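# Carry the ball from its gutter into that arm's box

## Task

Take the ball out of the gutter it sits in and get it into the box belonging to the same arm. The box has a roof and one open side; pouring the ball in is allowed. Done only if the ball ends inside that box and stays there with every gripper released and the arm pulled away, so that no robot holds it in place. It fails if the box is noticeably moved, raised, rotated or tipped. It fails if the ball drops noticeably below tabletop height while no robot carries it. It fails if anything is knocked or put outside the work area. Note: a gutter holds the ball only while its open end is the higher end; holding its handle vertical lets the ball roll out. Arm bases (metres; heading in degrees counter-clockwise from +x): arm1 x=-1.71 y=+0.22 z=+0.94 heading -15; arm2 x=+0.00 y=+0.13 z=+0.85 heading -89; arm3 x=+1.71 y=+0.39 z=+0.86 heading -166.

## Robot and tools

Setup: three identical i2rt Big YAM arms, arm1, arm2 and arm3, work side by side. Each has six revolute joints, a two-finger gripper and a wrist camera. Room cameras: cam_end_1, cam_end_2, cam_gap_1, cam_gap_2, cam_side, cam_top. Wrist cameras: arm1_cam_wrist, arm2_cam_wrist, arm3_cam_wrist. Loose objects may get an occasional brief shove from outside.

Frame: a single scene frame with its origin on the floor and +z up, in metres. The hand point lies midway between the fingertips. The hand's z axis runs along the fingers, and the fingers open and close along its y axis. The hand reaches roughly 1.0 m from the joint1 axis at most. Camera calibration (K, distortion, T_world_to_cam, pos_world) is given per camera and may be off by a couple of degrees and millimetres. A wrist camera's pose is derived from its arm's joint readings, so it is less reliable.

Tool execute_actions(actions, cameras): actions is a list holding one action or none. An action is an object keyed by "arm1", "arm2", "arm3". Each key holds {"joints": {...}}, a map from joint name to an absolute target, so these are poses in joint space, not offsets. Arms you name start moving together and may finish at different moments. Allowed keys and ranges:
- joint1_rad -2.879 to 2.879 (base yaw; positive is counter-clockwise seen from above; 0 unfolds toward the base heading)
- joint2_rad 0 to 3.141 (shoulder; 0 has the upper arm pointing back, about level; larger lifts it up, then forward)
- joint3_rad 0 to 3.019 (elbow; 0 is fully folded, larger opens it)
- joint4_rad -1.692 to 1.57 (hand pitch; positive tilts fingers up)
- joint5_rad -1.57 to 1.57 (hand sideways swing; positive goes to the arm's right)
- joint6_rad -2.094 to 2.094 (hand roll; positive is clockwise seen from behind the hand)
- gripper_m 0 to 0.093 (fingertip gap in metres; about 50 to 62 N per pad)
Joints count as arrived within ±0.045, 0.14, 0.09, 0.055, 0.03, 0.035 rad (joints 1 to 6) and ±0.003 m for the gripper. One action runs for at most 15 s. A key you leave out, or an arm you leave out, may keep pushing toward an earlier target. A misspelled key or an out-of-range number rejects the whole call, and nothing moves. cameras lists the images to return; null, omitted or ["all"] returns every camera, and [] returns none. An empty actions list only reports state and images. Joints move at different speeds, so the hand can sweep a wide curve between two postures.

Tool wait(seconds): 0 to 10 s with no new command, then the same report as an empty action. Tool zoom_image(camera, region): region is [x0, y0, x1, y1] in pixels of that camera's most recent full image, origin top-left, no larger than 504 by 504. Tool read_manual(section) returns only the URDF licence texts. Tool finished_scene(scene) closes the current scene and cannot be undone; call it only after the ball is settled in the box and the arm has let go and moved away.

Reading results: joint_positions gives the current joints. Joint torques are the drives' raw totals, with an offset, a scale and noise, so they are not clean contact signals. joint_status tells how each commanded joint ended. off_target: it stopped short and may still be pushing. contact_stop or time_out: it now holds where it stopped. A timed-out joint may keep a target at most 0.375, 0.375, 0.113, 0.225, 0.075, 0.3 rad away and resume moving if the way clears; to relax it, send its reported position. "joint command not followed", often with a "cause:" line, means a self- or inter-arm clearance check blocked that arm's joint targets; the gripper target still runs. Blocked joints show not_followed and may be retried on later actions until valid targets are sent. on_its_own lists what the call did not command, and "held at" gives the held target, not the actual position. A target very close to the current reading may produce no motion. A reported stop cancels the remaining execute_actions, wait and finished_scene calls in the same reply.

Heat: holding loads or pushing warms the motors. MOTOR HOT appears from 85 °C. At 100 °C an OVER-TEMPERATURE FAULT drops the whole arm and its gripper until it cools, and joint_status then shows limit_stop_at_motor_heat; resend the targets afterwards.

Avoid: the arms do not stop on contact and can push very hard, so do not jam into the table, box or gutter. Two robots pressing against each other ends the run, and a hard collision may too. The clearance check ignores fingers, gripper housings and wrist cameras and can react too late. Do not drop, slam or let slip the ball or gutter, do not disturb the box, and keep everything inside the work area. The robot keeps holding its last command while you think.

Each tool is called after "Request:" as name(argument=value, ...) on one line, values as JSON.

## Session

Request:
execute_actions(actions=[])

Scene clock: 0.00 s.
Joint torques (N m, as the arm reports them, + toward a larger angle): no reading
arm1.joint_positions: joint1_rad=-0.894 joint2_rad=+0.442 joint3_rad=+1.426 joint4_rad=-1.391 joint5_rad=+0.192 joint6_rad=+0.091 gripper_m=+0.094
arm1.joint_status: not commanded
arm1.hand: x=-1.6893 y=+0.0772 z=+1.5196 quat_wxyz=(-0.432, -0.529, -0.644, +0.345) (m; scene frame)
arm2.joint_positions: joint1_rad=-0.112 joint2_rad=+0.336 joint3_rad=+1.605 joint4_rad=-1.598 joint5_rad=-0.149 joint6_rad=-0.015 gripper_m=+0.095
arm2.joint_status: not commanded
arm2.hand: x=+0.0203 y=+0.1003 z=+1.4580 quat_wxyz=(-0.433, -0.567, -0.582, +0.391) (m; scene frame)
arm3.joint_positions: joint1_rad=+0.491 joint2_rad=+0.265 joint3_rad=+1.482 joint4_rad=-1.284 joint5_rad=-0.172 joint6_rad=-0.316 gripper_m=+0.095
arm3.joint_status: not commanded
arm3.hand: x=+1.6965 y=+0.3348 z=+1.4962 quat_wxyz=(-0.203, -0.601, -0.415, +0.652) (m; scene frame)
pictures: arm1_cam_wrist, arm2_cam_wrist, arm3_cam_wrist, cam_end_1, cam_end_2, cam_gap_1, cam_gap_2, cam_side, cam_top
camera_calibration (this result's frames):
arm1_cam_wrist: T_world_to_cam=[[-0.978316, -0.207003, -0.00694274, -1.62595], [-0.174122, 0.840145, -0.513651, 0.424575], [0.11216, -0.501304, -0.857971, 1.65478], [0, 0, 0, 1]] pos_world=[-1.70237, 0.136267, 1.62655]
arm2_cam_wrist: T_world_to_cam=[[-0.998799, -0.0377099, -0.0312869, 0.0706065], [-0.0122064, 0.80988, -0.586468, 0.783261], [0.0474543, -0.585382, -0.809368, 1.36335], [0, 0, 0, 1]] pos_world=[0.0153858, 0.166393, 1.56502]
arm3_cam_wrist: T_world_to_cam=[[-0.764303, 0.575389, 0.291149, 0.672201], [0.199551, 0.640368, -0.741693, 0.562955], [-0.613205, -0.508779, -0.604255, 2.2362], [0, 0, 0, 1]] pos_world=[1.77267, 0.390455, 1.57306]
Images, in order (width x height): arm1_cam_wrist 672x504, arm2_cam_wrist 672x504, arm3_cam_wrist 672x504, cam_end_1 672x504, cam_end_2 672x504, cam_gap_1 672x504, cam_gap_2 672x504, cam_side 672x504, cam_top 672x504.

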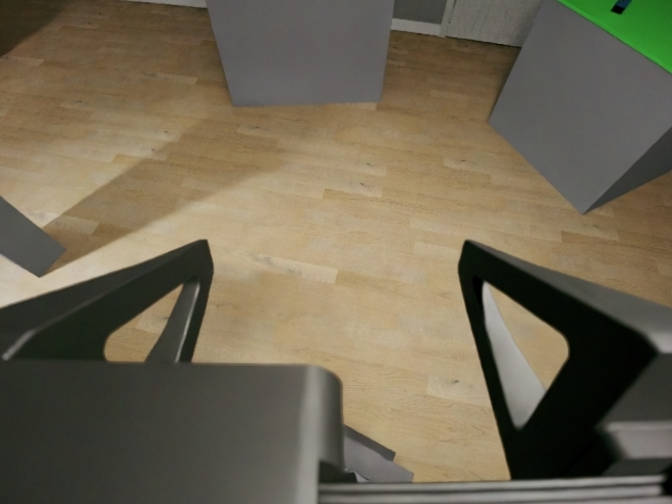

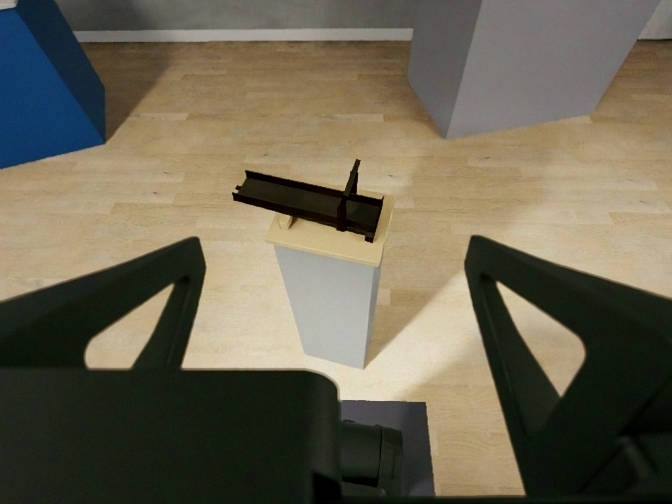

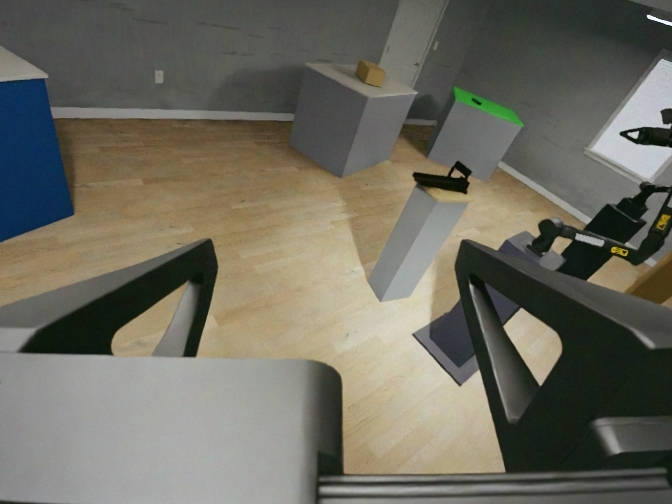

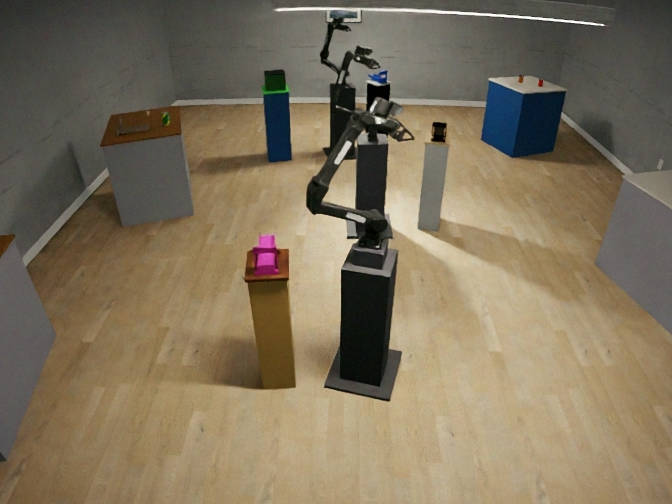

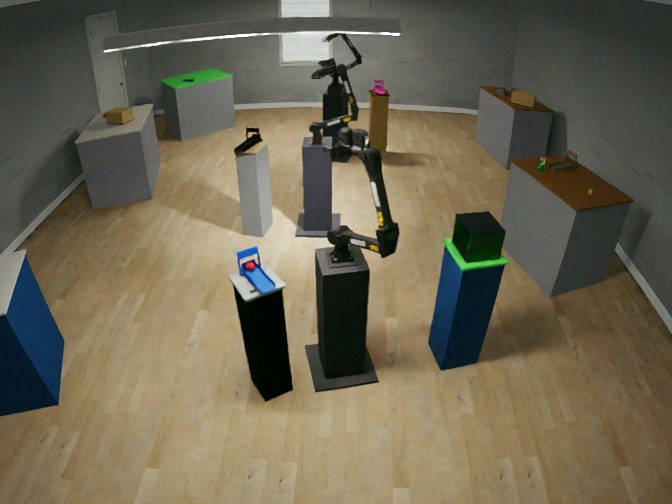

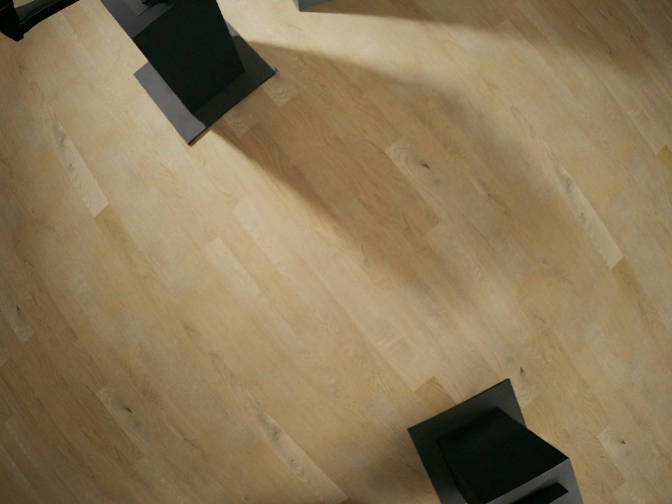

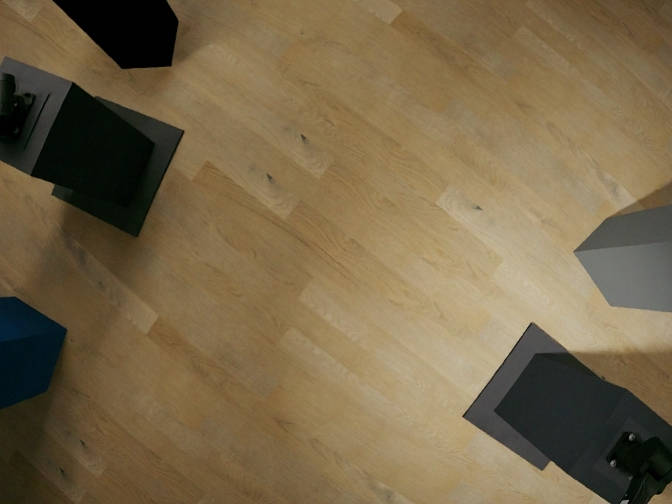

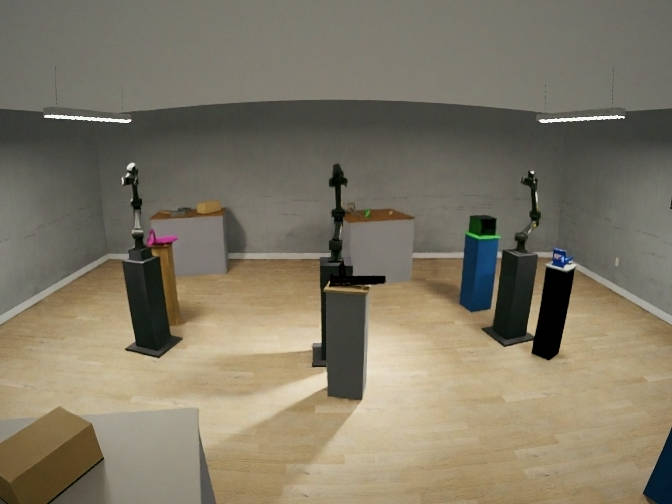

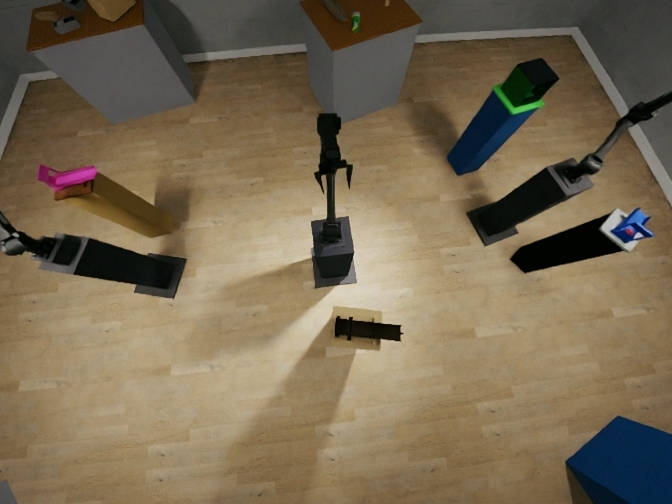

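Request:
zoom_image(camera="cam_end_2", region=[200, 220, 320, 320])

Request:
zoom_image(camera="cam_end_2", region=[420, 190, 540, 290])

Request:
zoom_image(camera="cam_side", region=[440, 190, 600, 290])

Request:
zoom_image(camera="cam_top", region=[460, 40, 672, 270])

Request:
zoom_image(camera="cam_end_1", region=[240, 50, 420, 130])

Region (200, 220, 320, 320) of cam_end_2's 672x504 image, scaled by 4.200, with more detail than that image has.

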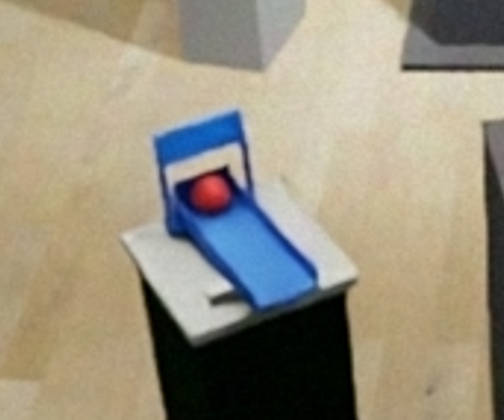

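Region (420, 190, 540, 290) of cam_end_2's 672x504 image, scaled by 4.200, with more detail than that image has.

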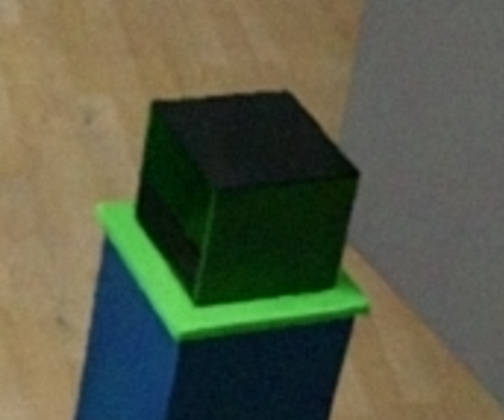

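Region (440, 190, 600, 290) of cam_side's 672x504 image, scaled by 3.150, with more detail than that image has; it fills the top 315 rows of this view, and the rest is white.

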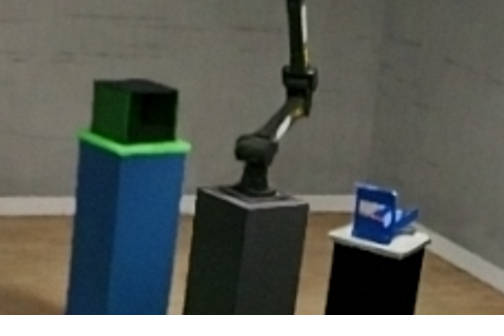

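Region (460, 40, 672, 270) of cam_top's 672x504 image, scaled by 2.191, with more detail than that image has; it fills the left 465 columns of this view, and the rest is white.

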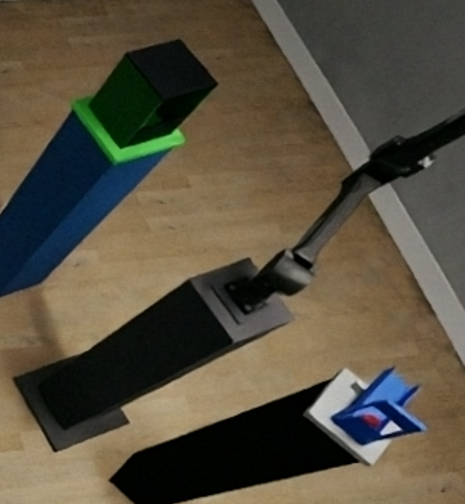

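Region (240, 50, 420, 130) of cam_end_1's 672x504 image, scaled by 2.800, with more detail than that image has.

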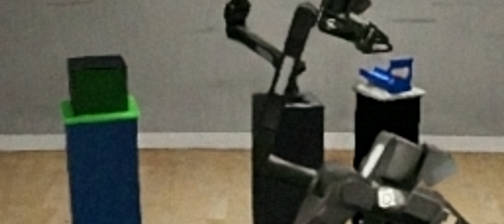

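Request:
zoom_image(camera="cam_end_2", region=[290, 210, 410, 310])

Request:
zoom_image(camera="cam_side", region=[530, 235, 590, 285])

Request:
zoom_image(camera="cam_side", region=[455, 205, 515, 255])

Region (290, 210, 410, 310) of cam_end_2's 672x504 image, scaled by 4.200, with more detail than that image has.

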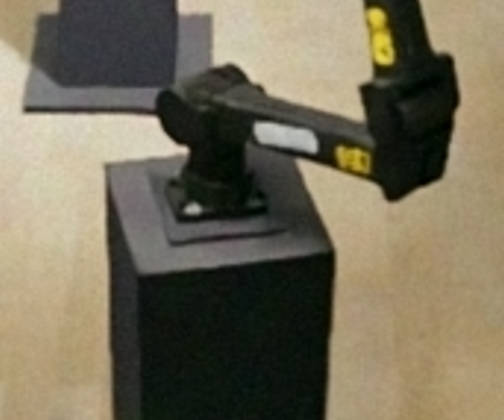

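Region (530, 235, 590, 285) of cam_side's 672x504 image, scaled by 8.400, with more detail than that image has.

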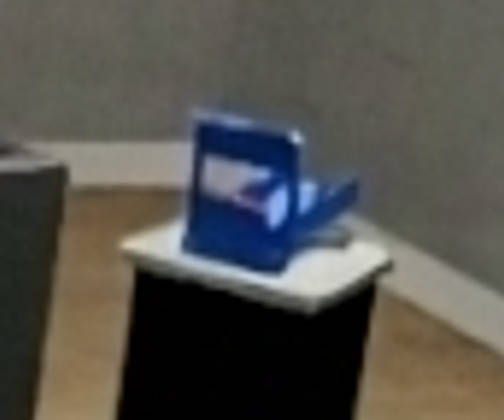

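Region (455, 205, 515, 255) of cam_side's 672x504 image, scaled by 8.400, with more detail than that image has.

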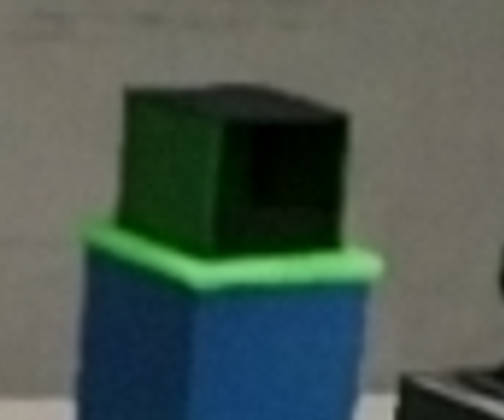

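Request:
execute_actions(actions=[{"arm3": {"joints": {"joint1_rad": 1.4926, "joint2_rad": 1.68, "joint3_rad": 1.50, "joint4_rad": -1.498, "joint5_rad": -0.239, "joint6_rad": -0.43, "gripper_m": 0.09}}}], cameras=["arm3_cam_wrist", "cam_end_2", "cam_side"])

Scene clock: 121.77 s.
Joint torques (N m, as the arm reports them, + toward a larger angle): arm1=[0.6  3.55 8.07 1.93 0.13 0.05] | arm2=[ 0.82 10.65  4.29  2.45  0.03 -0.05] | arm3=[ -0.73 -16.47   9.28   0.09  -0.24  -0.09]
arm1.joint_positions: joint1_rad=-0.894 joint2_rad=+0.442 joint3_rad=+1.426 joint4_rad=-1.391 joint5_rad=+0.192 joint6_rad=+0.091 gripper_m=+0.094
arm1.joint_status: not commanded
arm1.hand: x=-1.6893 y=+0.0772 z=+1.5196 quat_wxyz=(-0.432, -0.529, -0.644, +0.345) (m; scene frame)
arm2.joint_positions: joint1_rad=-0.112 joint2_rad=+0.336 joint3_rad=+1.605 joint4_rad=-1.598 joint5_rad=-0.149 joint6_rad=-0.015 gripper_m=+0.095
arm2.joint_status: not commanded
arm2.hand: x=+0.0203 y=+0.1003 z=+1.4580 quat_wxyz=(-0.433, -0.567, -0.582, +0.391) (m; scene frame)
arm3.joint_positions: joint1_rad=+1.502 joint2_rad=+1.685 joint3_rad=+1.491 joint4_rad=-1.489 joint5_rad=-0.238 joint6_rad=-0.419 gripper_m=+0.090
arm3.joint_status: all done
arm3.hand: x=+1.8369 y=-0.0773 z=+1.0458 quat_wxyz=(-0.060, -0.472, -0.872, -0.117) (m; scene frame)
pictures: arm3_cam_wrist, cam_end_2, cam_side
camera_calibration (this result's frames):
arm3_cam_wrist: T_world_to_cam=[[-0.811827, -0.52321, -0.259206, 1.72576], [-0.567252, 0.601469, 0.562548, 0.506331], [-0.138426, 0.603727, -0.785081, 1.24345], [0, 0, 0, 1]] pos_world=[1.86036, -0.152317, 1.1387]
Images, in order (width x height): arm3_cam_wrist 672x504, cam_end_2 672x504, cam_side 672x504.

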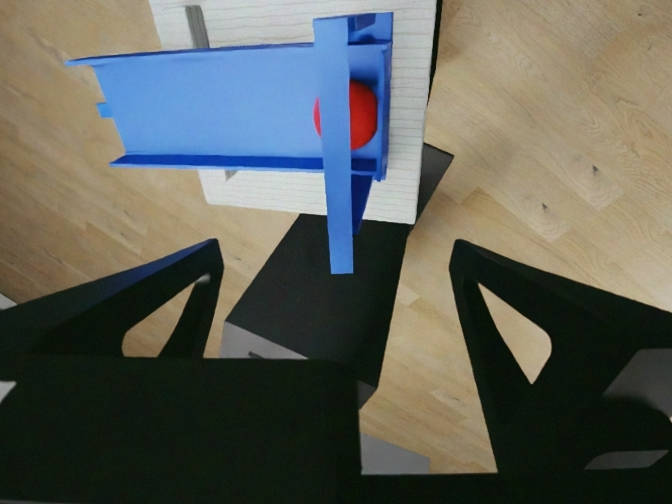

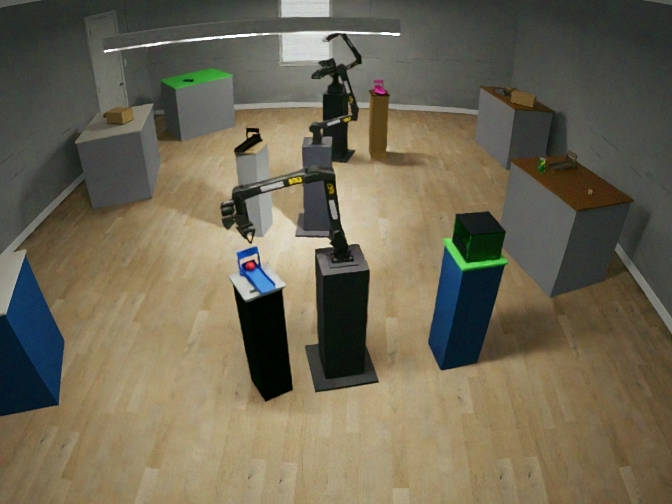

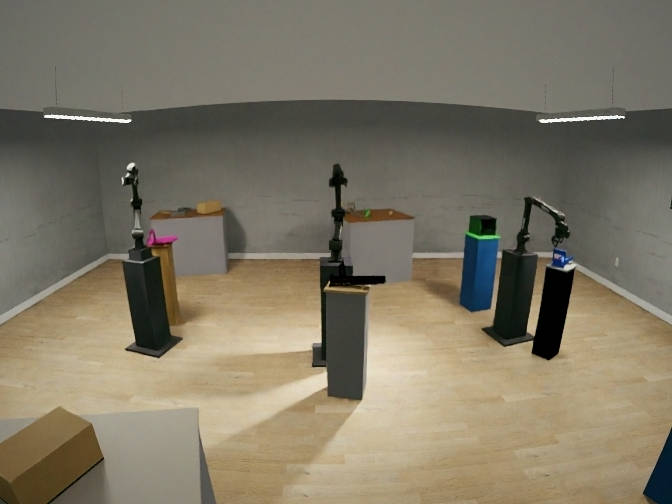

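Request:
execute_actions(actions=[{"arm3": {"joints": {"joint1_rad": 1.552, "joint2_rad": 1.755, "joint3_rad": 1.392, "joint4_rad": -1.298, "joint5_rad": -0.2416, "joint6_rad": -0.396}}}], cameras=["arm3_cam_wrist", "cam_end_2", "cam_side"])

Scene clock: 156.47 s.
Joint torques (N m, as the arm reports them, + toward a larger angle): arm1=[0.57 3.6  8.08 1.92 0.13 0.05] | arm2=[ 1.09 10.48  4.45  2.41  0.03 -0.05] | arm3=[ -0.31 -17.71   8.6    0.74  -0.27   0.18]
arm1.joint_positions: joint1_rad=-0.894 joint2_rad=+0.442 joint3_rad=+1.426 joint4_rad=-1.391 joint5_rad=+0.192 joint6_rad=+0.091 gripper_m=+0.094
arm1.joint_status: not commanded
arm1.hand: x=-1.6893 y=+0.0772 z=+1.5196 quat_wxyz=(-0.432, -0.529, -0.644, +0.345) (m; scene frame)
arm2.joint_positions: joint1_rad=-0.112 joint2_rad=+0.336 joint3_rad=+1.605 joint4_rad=-1.598 joint5_rad=-0.149 joint6_rad=-0.015 gripper_m=+0.095
arm2.joint_status: not commanded
arm2.hand: x=+0.0203 y=+0.1003 z=+1.4580 quat_wxyz=(-0.433, -0.567, -0.582, +0.391) (m; scene frame)
arm3.joint_positions: joint1_rad=+1.553 joint2_rad=+1.766 joint3_rad=+1.386 joint4_rad=-1.307 joint5_rad=-0.239 joint6_rad=-0.408 gripper_m=+0.090
arm3.joint_status: all done
arm3.hand: x=+1.8624 y=-0.0788 z=+0.9678 quat_wxyz=(-0.056, -0.455, -0.881, -0.120) (m; scene frame)
pictures: arm3_cam_wrist, cam_end_2, cam_side
camera_calibration (this result's frames):
arm3_cam_wrist: T_world_to_cam=[[-0.790897, -0.553298, -0.261425, 1.68625], [-0.589736, 0.575081, 0.567004, 0.601121], [-0.163381, 0.602613, -0.78113, 1.2292], [0, 0, 0, 1]] pos_world=[1.88898, -0.153429, 1.06016]
Images, in order (width x height): arm3_cam_wrist 672x504, cam_end_2 672x504, cam_side 672x504.

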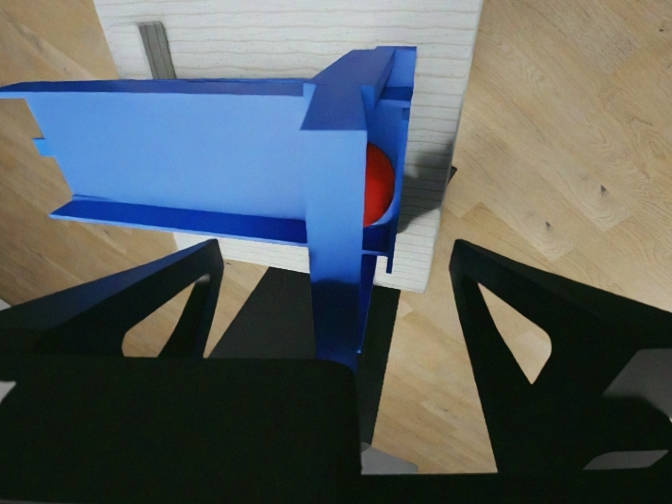

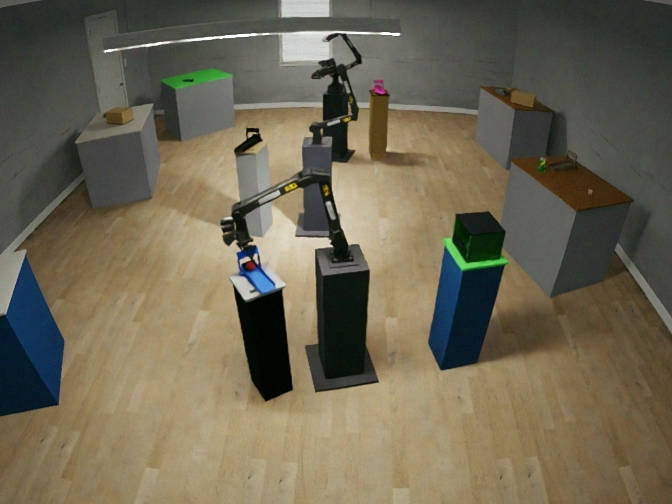

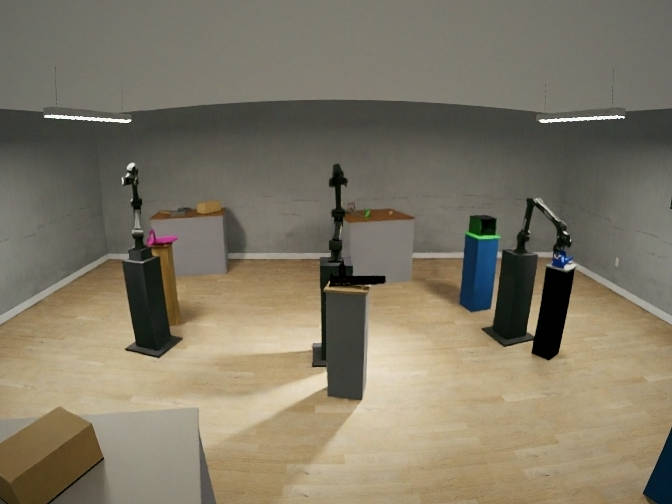

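Request:
execute_actions(actions=[{"arm3": {"joints": {"gripper_m": 0.0}}}], cameras=["arm3_cam_wrist", "cam_end_2"])

Scene clock: 160.13 s.
Joint torques (N m, as the arm reports them, + toward a larger angle): arm1=[0.57 3.59 8.05 1.93 0.13 0.05] | arm2=[ 0.85 10.28  4.44  2.58  0.04 -0.06] | arm3=[ -0.33 -17.62   8.59   0.63  -0.22   0.15]
arm1.joint_positions: joint1_rad=-0.894 joint2_rad=+0.442 joint3_rad=+1.426 joint4_rad=-1.391 joint5_rad=+0.192 joint6_rad=+0.091 gripper_m=+0.094
arm1.joint_status: not commanded
arm1.hand: x=-1.6893 y=+0.0772 z=+1.5196 quat_wxyz=(-0.432, -0.529, -0.644, +0.345) (m; scene frame)
arm2.joint_positions: joint1_rad=-0.112 joint2_rad=+0.336 joint3_rad=+1.605 joint4_rad=-1.598 joint5_rad=-0.149 joint6_rad=-0.015 gripper_m=+0.095
arm2.joint_status: not commanded
arm2.hand: x=+0.0203 y=+0.1003 z=+1.4580 quat_wxyz=(-0.433, -0.567, -0.582, +0.391) (m; scene frame)
arm3.joint_positions: joint1_rad=+1.553 joint2_rad=+1.766 joint3_rad=+1.386 joint4_rad=-1.305 joint5_rad=-0.240 joint6_rad=-0.405 gripper_m=+0.012
arm3.joint_status: gripper_m off_target (ended at +0.012, target +0.000)
arm3.hand: x=+1.8627 y=-0.0793 z=+0.9677 quat_wxyz=(-0.057, -0.455, -0.880, -0.120) (m; scene frame)
pictures: arm3_cam_wrist, cam_end_2
camera_calibration (this result's frames):
arm3_cam_wrist: T_world_to_cam=[[-0.791937, -0.551893, -0.261246, 1.68803], [-0.58891, 0.577334, 0.56557, 0.601606], [-0.161308, 0.601747, -0.782228, 1.22666], [0, 0, 0, 1]] pos_world=[1.88897, -0.153853, 1.06027]
Images, in order (width x height): arm3_cam_wrist 672x504, cam_end_2 672x504.

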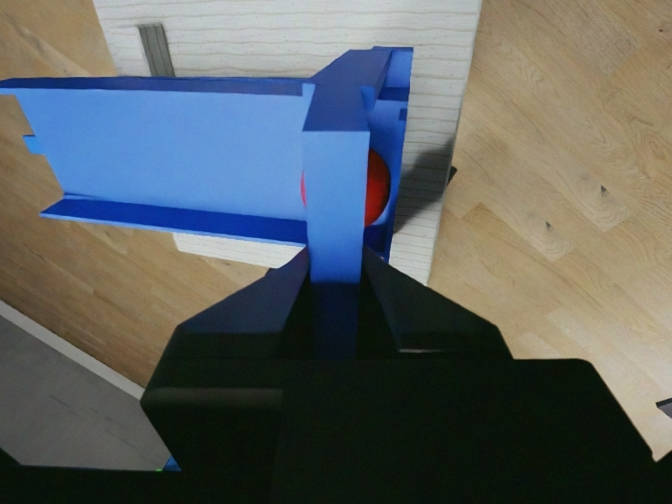

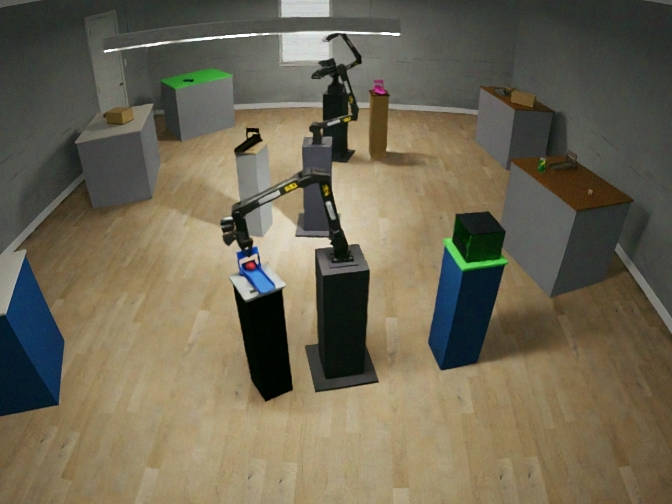

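Request:
execute_actions(actions=[{"arm3": {"joints": {"joint2_rad": 1.575, "joint3_rad": 1.41, "joint4_rad": -1.615, "joint5_rad": -0.482, "joint6_rad": -0.44}}}], cameras=["arm3_cam_wrist", "cam_end_2"])

Scene clock: 193.23 s.
Joint torques (N m, as the arm reports them, + toward a larger angle): arm1=[0.61 3.55 8.06 1.93 0.13 0.05] | arm2=[ 0.86 10.56  4.43  2.45  0.03 -0.02] | arm3=[ -0.75 -14.42  10.44  -0.3   -0.64  -0.12]
arm1.joint_positions: joint1_rad=-0.894 joint2_rad=+0.442 joint3_rad=+1.426 joint4_rad=-1.391 joint5_rad=+0.192 joint6_rad=+0.091 gripper_m=+0.094
arm1.joint_status: not commanded
arm1.hand: x=-1.6893 y=+0.0772 z=+1.5196 quat_wxyz=(-0.432, -0.529, -0.644, +0.345) (m; scene frame)
arm2.joint_positions: joint1_rad=-0.112 joint2_rad=+0.336 joint3_rad=+1.605 joint4_rad=-1.598 joint5_rad=-0.149 joint6_rad=-0.015 gripper_m=+0.095
arm2.joint_status: not commanded
arm2.hand: x=+0.0203 y=+0.1003 z=+1.4580 quat_wxyz=(-0.433, -0.567, -0.582, +0.391) (m; scene frame)
arm3.joint_positions: joint1_rad=+1.553 joint2_rad=+1.579 joint3_rad=+1.386 joint4_rad=-1.604 joint5_rad=-0.476 joint6_rad=-0.428 gripper_m=+0.012
arm3.joint_status: all done
arm3.hand: x=+1.8834 y=-0.0002 z=+1.0740 quat_wxyz=(-0.113, -0.452, -0.854, -0.233) (m; scene frame)
pictures: arm3_cam_wrist, cam_end_2
camera_calibration (this result's frames):
arm3_cam_wrist: T_world_to_cam=[[-0.722118, -0.478857, -0.49924, 1.89995], [-0.691752, 0.504932, 0.516258, 0.754643], [0.00486828, 0.71815, -0.695872, 0.859788], [0, 0, 0, 1]] pos_world=[1.88983, -0.0886944, 1.15724]
Images, in order (width x height): arm3_cam_wrist 672x504, cam_end_2 672x504.

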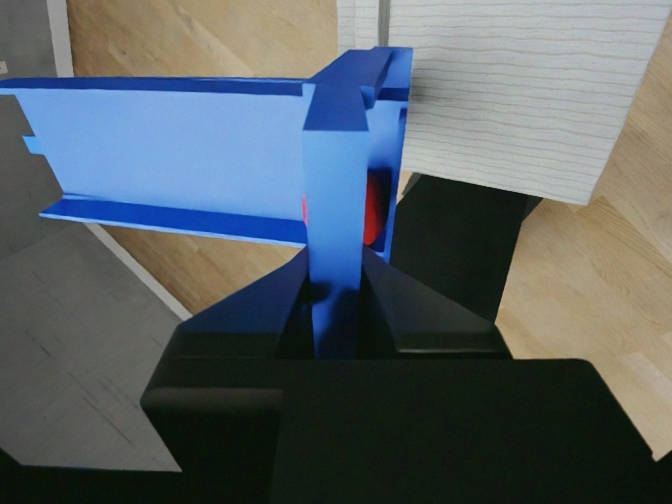

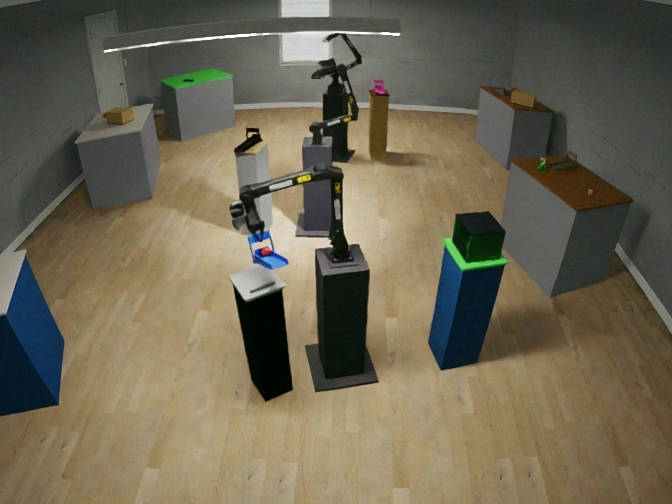

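Request:
execute_actions(actions=[{"arm3": {"joints": {"joint1_rad": -1.80, "joint2_rad": 1.30, "joint3_rad": 1.20, "joint4_rad": -1.355, "joint5_rad": -0.549, "joint6_rad": 0.21}}}], cameras=["arm3_cam_wrist", "cam_end_2"])

Scene clock: 238.67 s.
Joint torques (N m, as the arm reports them, + toward a larger angle): arm1=[0.53 3.63 8.06 1.95 0.13 0.05] | arm2=[ 0.6  10.61  4.35  2.44  0.   -0.04] | arm3=[ -0.64 -11.53   9.28   0.71  -0.68   0.14]
arm1.joint_positions: joint1_rad=-0.894 joint2_rad=+0.442 joint3_rad=+1.426 joint4_rad=-1.391 joint5_rad=+0.192 joint6_rad=+0.091 gripper_m=+0.094
arm1.joint_status: not commanded
arm1.hand: x=-1.6893 y=+0.0772 z=+1.5196 quat_wxyz=(-0.432, -0.529, -0.644, +0.345) (m; scene frame)
arm2.joint_positions: joint1_rad=-0.112 joint2_rad=+0.336 joint3_rad=+1.605 joint4_rad=-1.598 joint5_rad=-0.149 joint6_rad=-0.015 gripper_m=+0.095
arm2.joint_status: not commanded
arm2.hand: x=+0.0203 y=+0.1003 z=+1.4580 quat_wxyz=(-0.433, -0.567, -0.582, +0.391) (m; scene frame)
arm3.joint_positions: joint1_rad=-1.803 joint2_rad=+1.313 joint3_rad=+1.198 joint4_rad=-1.357 joint5_rad=-0.542 joint6_rad=+0.201 gripper_m=+0.012
arm3.joint_status: all done
arm3.hand: x=+1.6222 y=+0.7801 z=+1.1082 quat_wxyz=(-0.177, -0.623, +0.734, +0.204) (m; scene frame)
pictures: arm3_cam_wrist, cam_end_2
camera_calibration (this result's frames):
arm3_cam_wrist: T_world_to_cam=[[0.841676, -0.14688, -0.519622, -0.671085], [0.160762, -0.850499, 0.500807, -0.146119], [-0.515496, -0.505053, -0.692232, 2.11886], [0, 0, 0, 1]] pos_world=[1.68059, 0.847295, 1.19121]
Images, in order (width x height): arm3_cam_wrist 672x504, cam_end_2 672x504.

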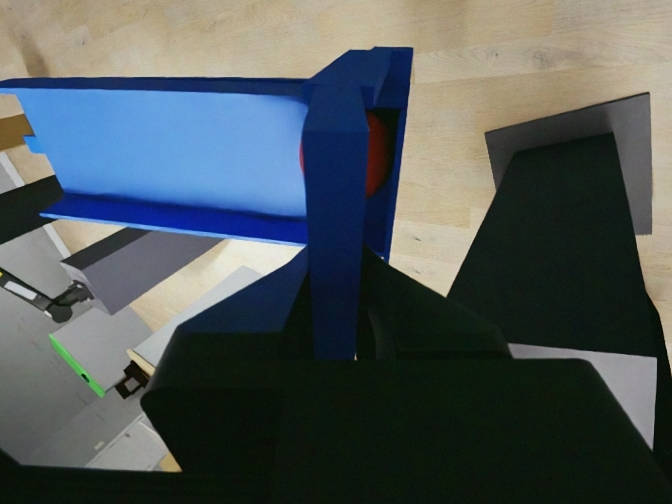

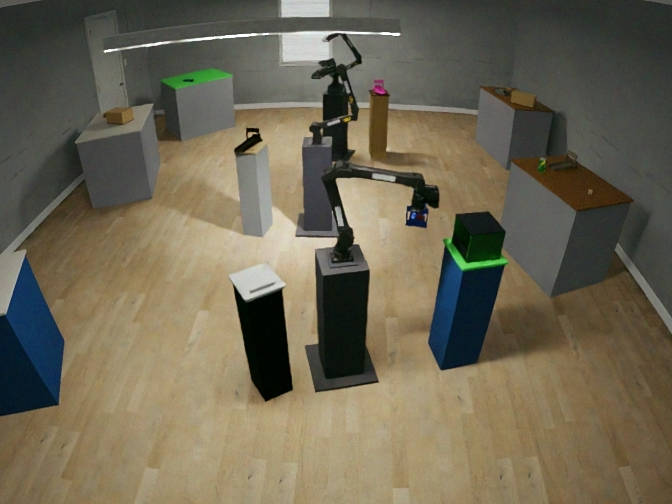

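Request:
execute_actions(actions=[{"arm3": {"joints": {"joint2_rad": 1.195, "joint3_rad": 0.95, "joint4_rad": -0.925, "joint5_rad": -0.3614, "joint6_rad": 0.865}}}], cameras=["arm3_cam_wrist", "cam_end_2"])

Scene clock: 246.07 s.
Joint torques (N m, as the arm reports them, + toward a larger angle): arm1=[0.53 3.53 8.06 1.93 0.13 0.05] | arm2=[ 0.8  10.32  4.32  2.58  0.07 -0.05] | arm3=[-0.39 -9.7  10.2   1.82 -0.26  0.18]
arm1.joint_positions: joint1_rad=-0.894 joint2_rad=+0.442 joint3_rad=+1.426 joint4_rad=-1.391 joint5_rad=+0.192 joint6_rad=+0.091 gripper_m=+0.094
arm1.joint_status: not commanded
arm1.hand: x=-1.6893 y=+0.0772 z=+1.5196 quat_wxyz=(-0.432, -0.529, -0.644, +0.345) (m; scene frame)
arm2.joint_positions: joint1_rad=-0.112 joint2_rad=+0.336 joint3_rad=+1.605 joint4_rad=-1.598 joint5_rad=-0.149 joint6_rad=-0.015 gripper_m=+0.095
arm2.joint_status: not commanded
arm2.hand: x=+0.0203 y=+0.1003 z=+1.4580 quat_wxyz=(-0.433, -0.567, -0.582, +0.391) (m; scene frame)
arm3.joint_positions: joint1_rad=-1.803 joint2_rad=+1.204 joint3_rad=+0.938 joint4_rad=-0.944 joint5_rad=-0.358 joint6_rad=+0.854 gripper_m=+0.012
arm3.joint_status: all done
arm3.hand: x=+1.6506 y=+0.7891 z=+1.0463 quat_wxyz=(-0.103, -0.374, +0.894, +0.225) (m; scene frame)
pictures: arm3_cam_wrist, cam_end_2
camera_calibration (this result's frames):
arm3_cam_wrist: T_world_to_cam=[[0.619142, -0.622572, -0.478609, -0.0260787], [-0.370652, -0.768999, 0.520825, 0.67981], [-0.6923, -0.145067, -0.706877, 2.11829], [0, 0, 0, 1]] pos_world=[1.73461, 0.813831, 1.13082]
Images, in order (width x height): arm3_cam_wrist 672x504, cam_end_2 672x504.

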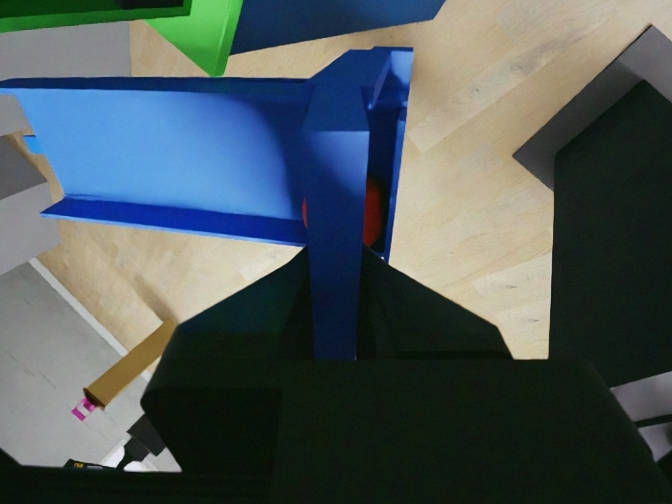

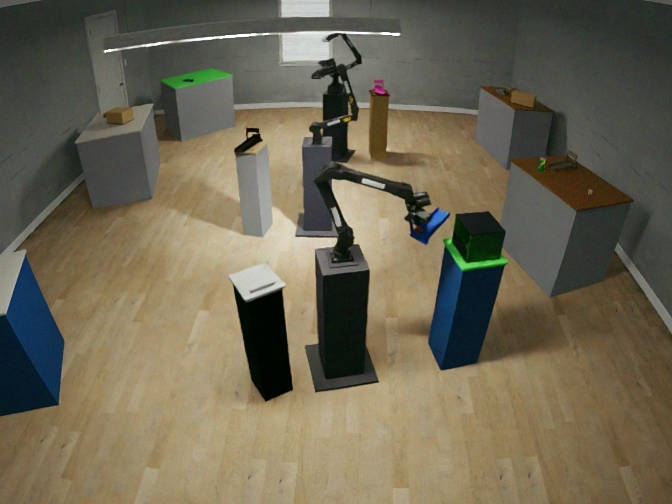

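Request:
execute_actions(actions=[{"arm3": {"joints": {"joint1_rad": -1.822, "joint2_rad": 1.146, "joint3_rad": 0.777, "joint4_rad": -0.74, "joint5_rad": -0.109, "joint6_rad": 1.343}}}], cameras=["arm3_cam_wrist", "cam_end_2", "cam_side", "cam_top"])

Scene clock: 252.20 s.
Joint torques (N m, as the arm reports them, + toward a larger angle): arm1=[0.63 3.63 8.07 1.92 0.13 0.05] | arm2=[ 0.97 10.41  4.42  2.47  0.04 -0.03] | arm3=[-1.48 -8.05 10.15  2.11  0.2   0.19]
arm1.joint_positions: joint1_rad=-0.894 joint2_rad=+0.442 joint3_rad=+1.426 joint4_rad=-1.391 joint5_rad=+0.192 joint6_rad=+0.091 gripper_m=+0.094
arm1.joint_status: not commanded
arm1.hand: x=-1.6893 y=+0.0772 z=+1.5196 quat_wxyz=(-0.432, -0.529, -0.644, +0.345) (m; scene frame)
arm2.joint_positions: joint1_rad=-0.112 joint2_rad=+0.336 joint3_rad=+1.605 joint4_rad=-1.598 joint5_rad=-0.149 joint6_rad=-0.015 gripper_m=+0.095
arm2.joint_status: not commanded
arm2.hand: x=+0.0203 y=+0.1003 z=+1.4580 quat_wxyz=(-0.433, -0.567, -0.582, +0.391) (m; scene frame)
arm3.joint_positions: joint1_rad=-1.813 joint2_rad=+1.154 joint3_rad=+0.762 joint4_rad=-0.761 joint5_rad=-0.110 joint6_rad=+1.331 gripper_m=+0.012
arm3.joint_status: all done
arm3.hand: x=+1.6961 y=+0.7718 z=+0.9931 quat_wxyz=(-0.028, -0.128, +0.968, +0.212) (m; scene frame)
pictures: arm3_cam_wrist, cam_end_2, cam_side, cam_top
camera_calibration (this result's frames):
arm3_cam_wrist: T_world_to_cam=[[0.231416, -0.879404, -0.416046, 0.703219], [-0.727251, -0.44043, 0.526429, 1.05674], [-0.646184, 0.180746, -0.74147, 1.81429], [0, 0, 0, 1]] pos_world=[1.77815, 0.755909, 1.08152]
Images, in order (width x height): arm3_cam_wrist 672x504, cam_end_2 672x504, cam_side 672x504, cam_top 672x504.

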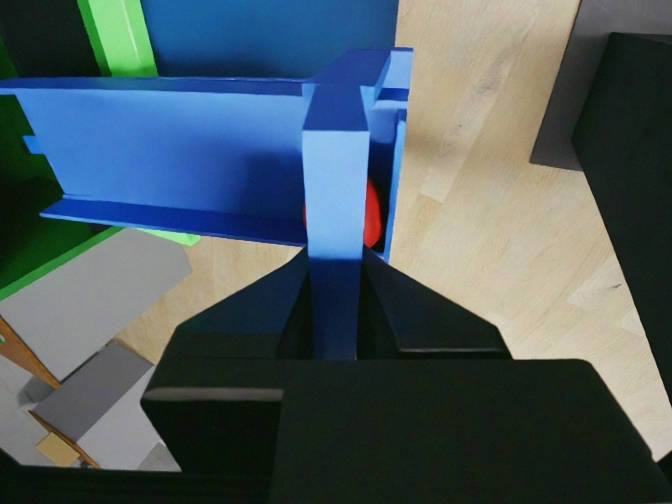

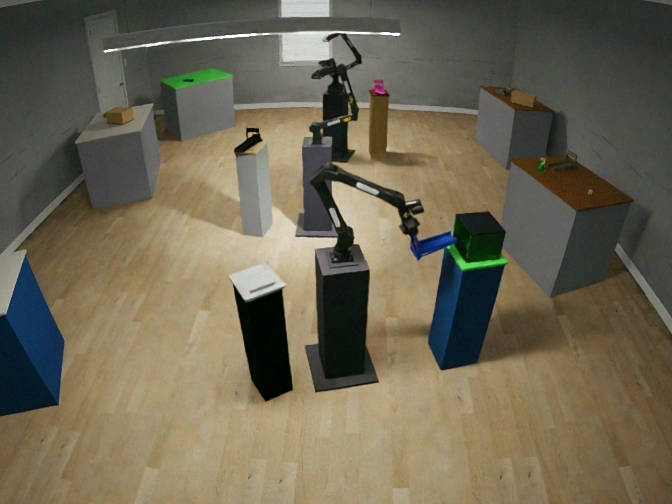

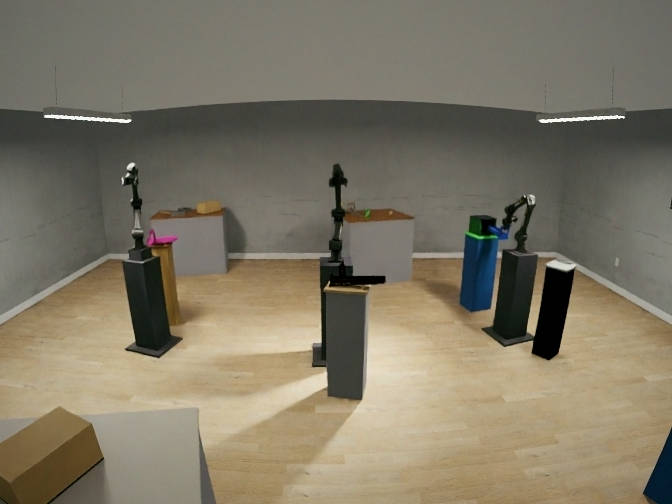

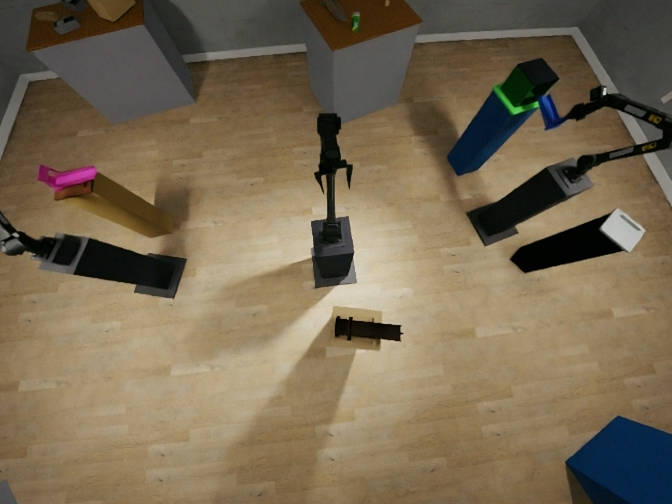

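Request:
zoom_image(camera="cam_end_2", region=[390, 190, 520, 290])

Request:
zoom_image(camera="cam_side", region=[455, 190, 545, 260])

Request:
zoom_image(camera="cam_top", region=[480, 50, 620, 150])

Request:
zoom_image(camera="arm3_cam_wrist", region=[0, 0, 260, 320])

Region (390, 190, 520, 290) of cam_end_2's 672x504 image, scaled by 3.877, with more detail than that image has; it fills the top 388 rows of this view, and the rest is white.

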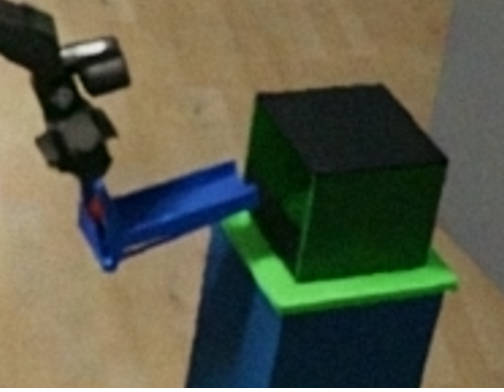

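Region (455, 190, 545, 260) of cam_side's 672x504 image, scaled by 5.600, with more detail than that image has.

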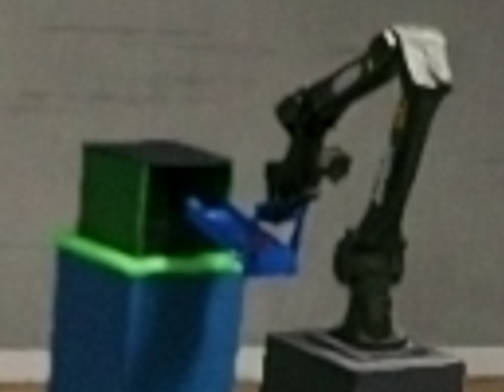

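Region (480, 50, 620, 150) of cam_top's 672x504 image, scaled by 3.600, with more detail than that image has; it fills the top 360 rows of this view, and the rest is white.

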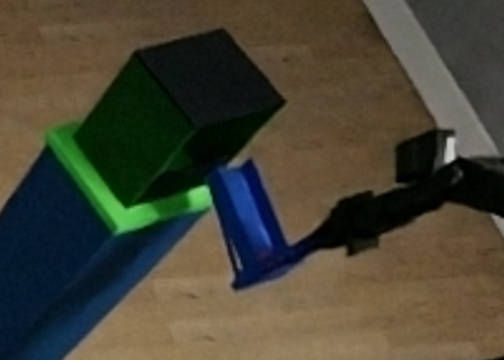

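Region (0, 0, 260, 320) of arm3_cam_wrist's 672x504 image, scaled by 1.575, with more detail than that image has; it fills the left 410 columns of this view, and the rest is white.

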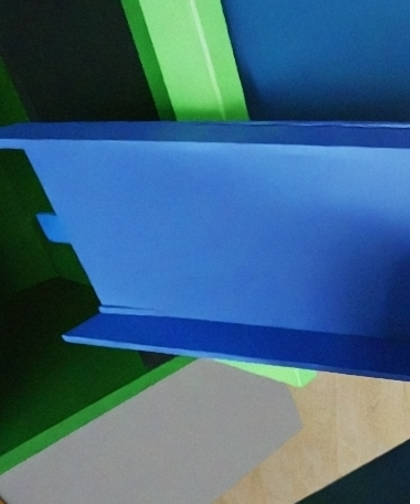

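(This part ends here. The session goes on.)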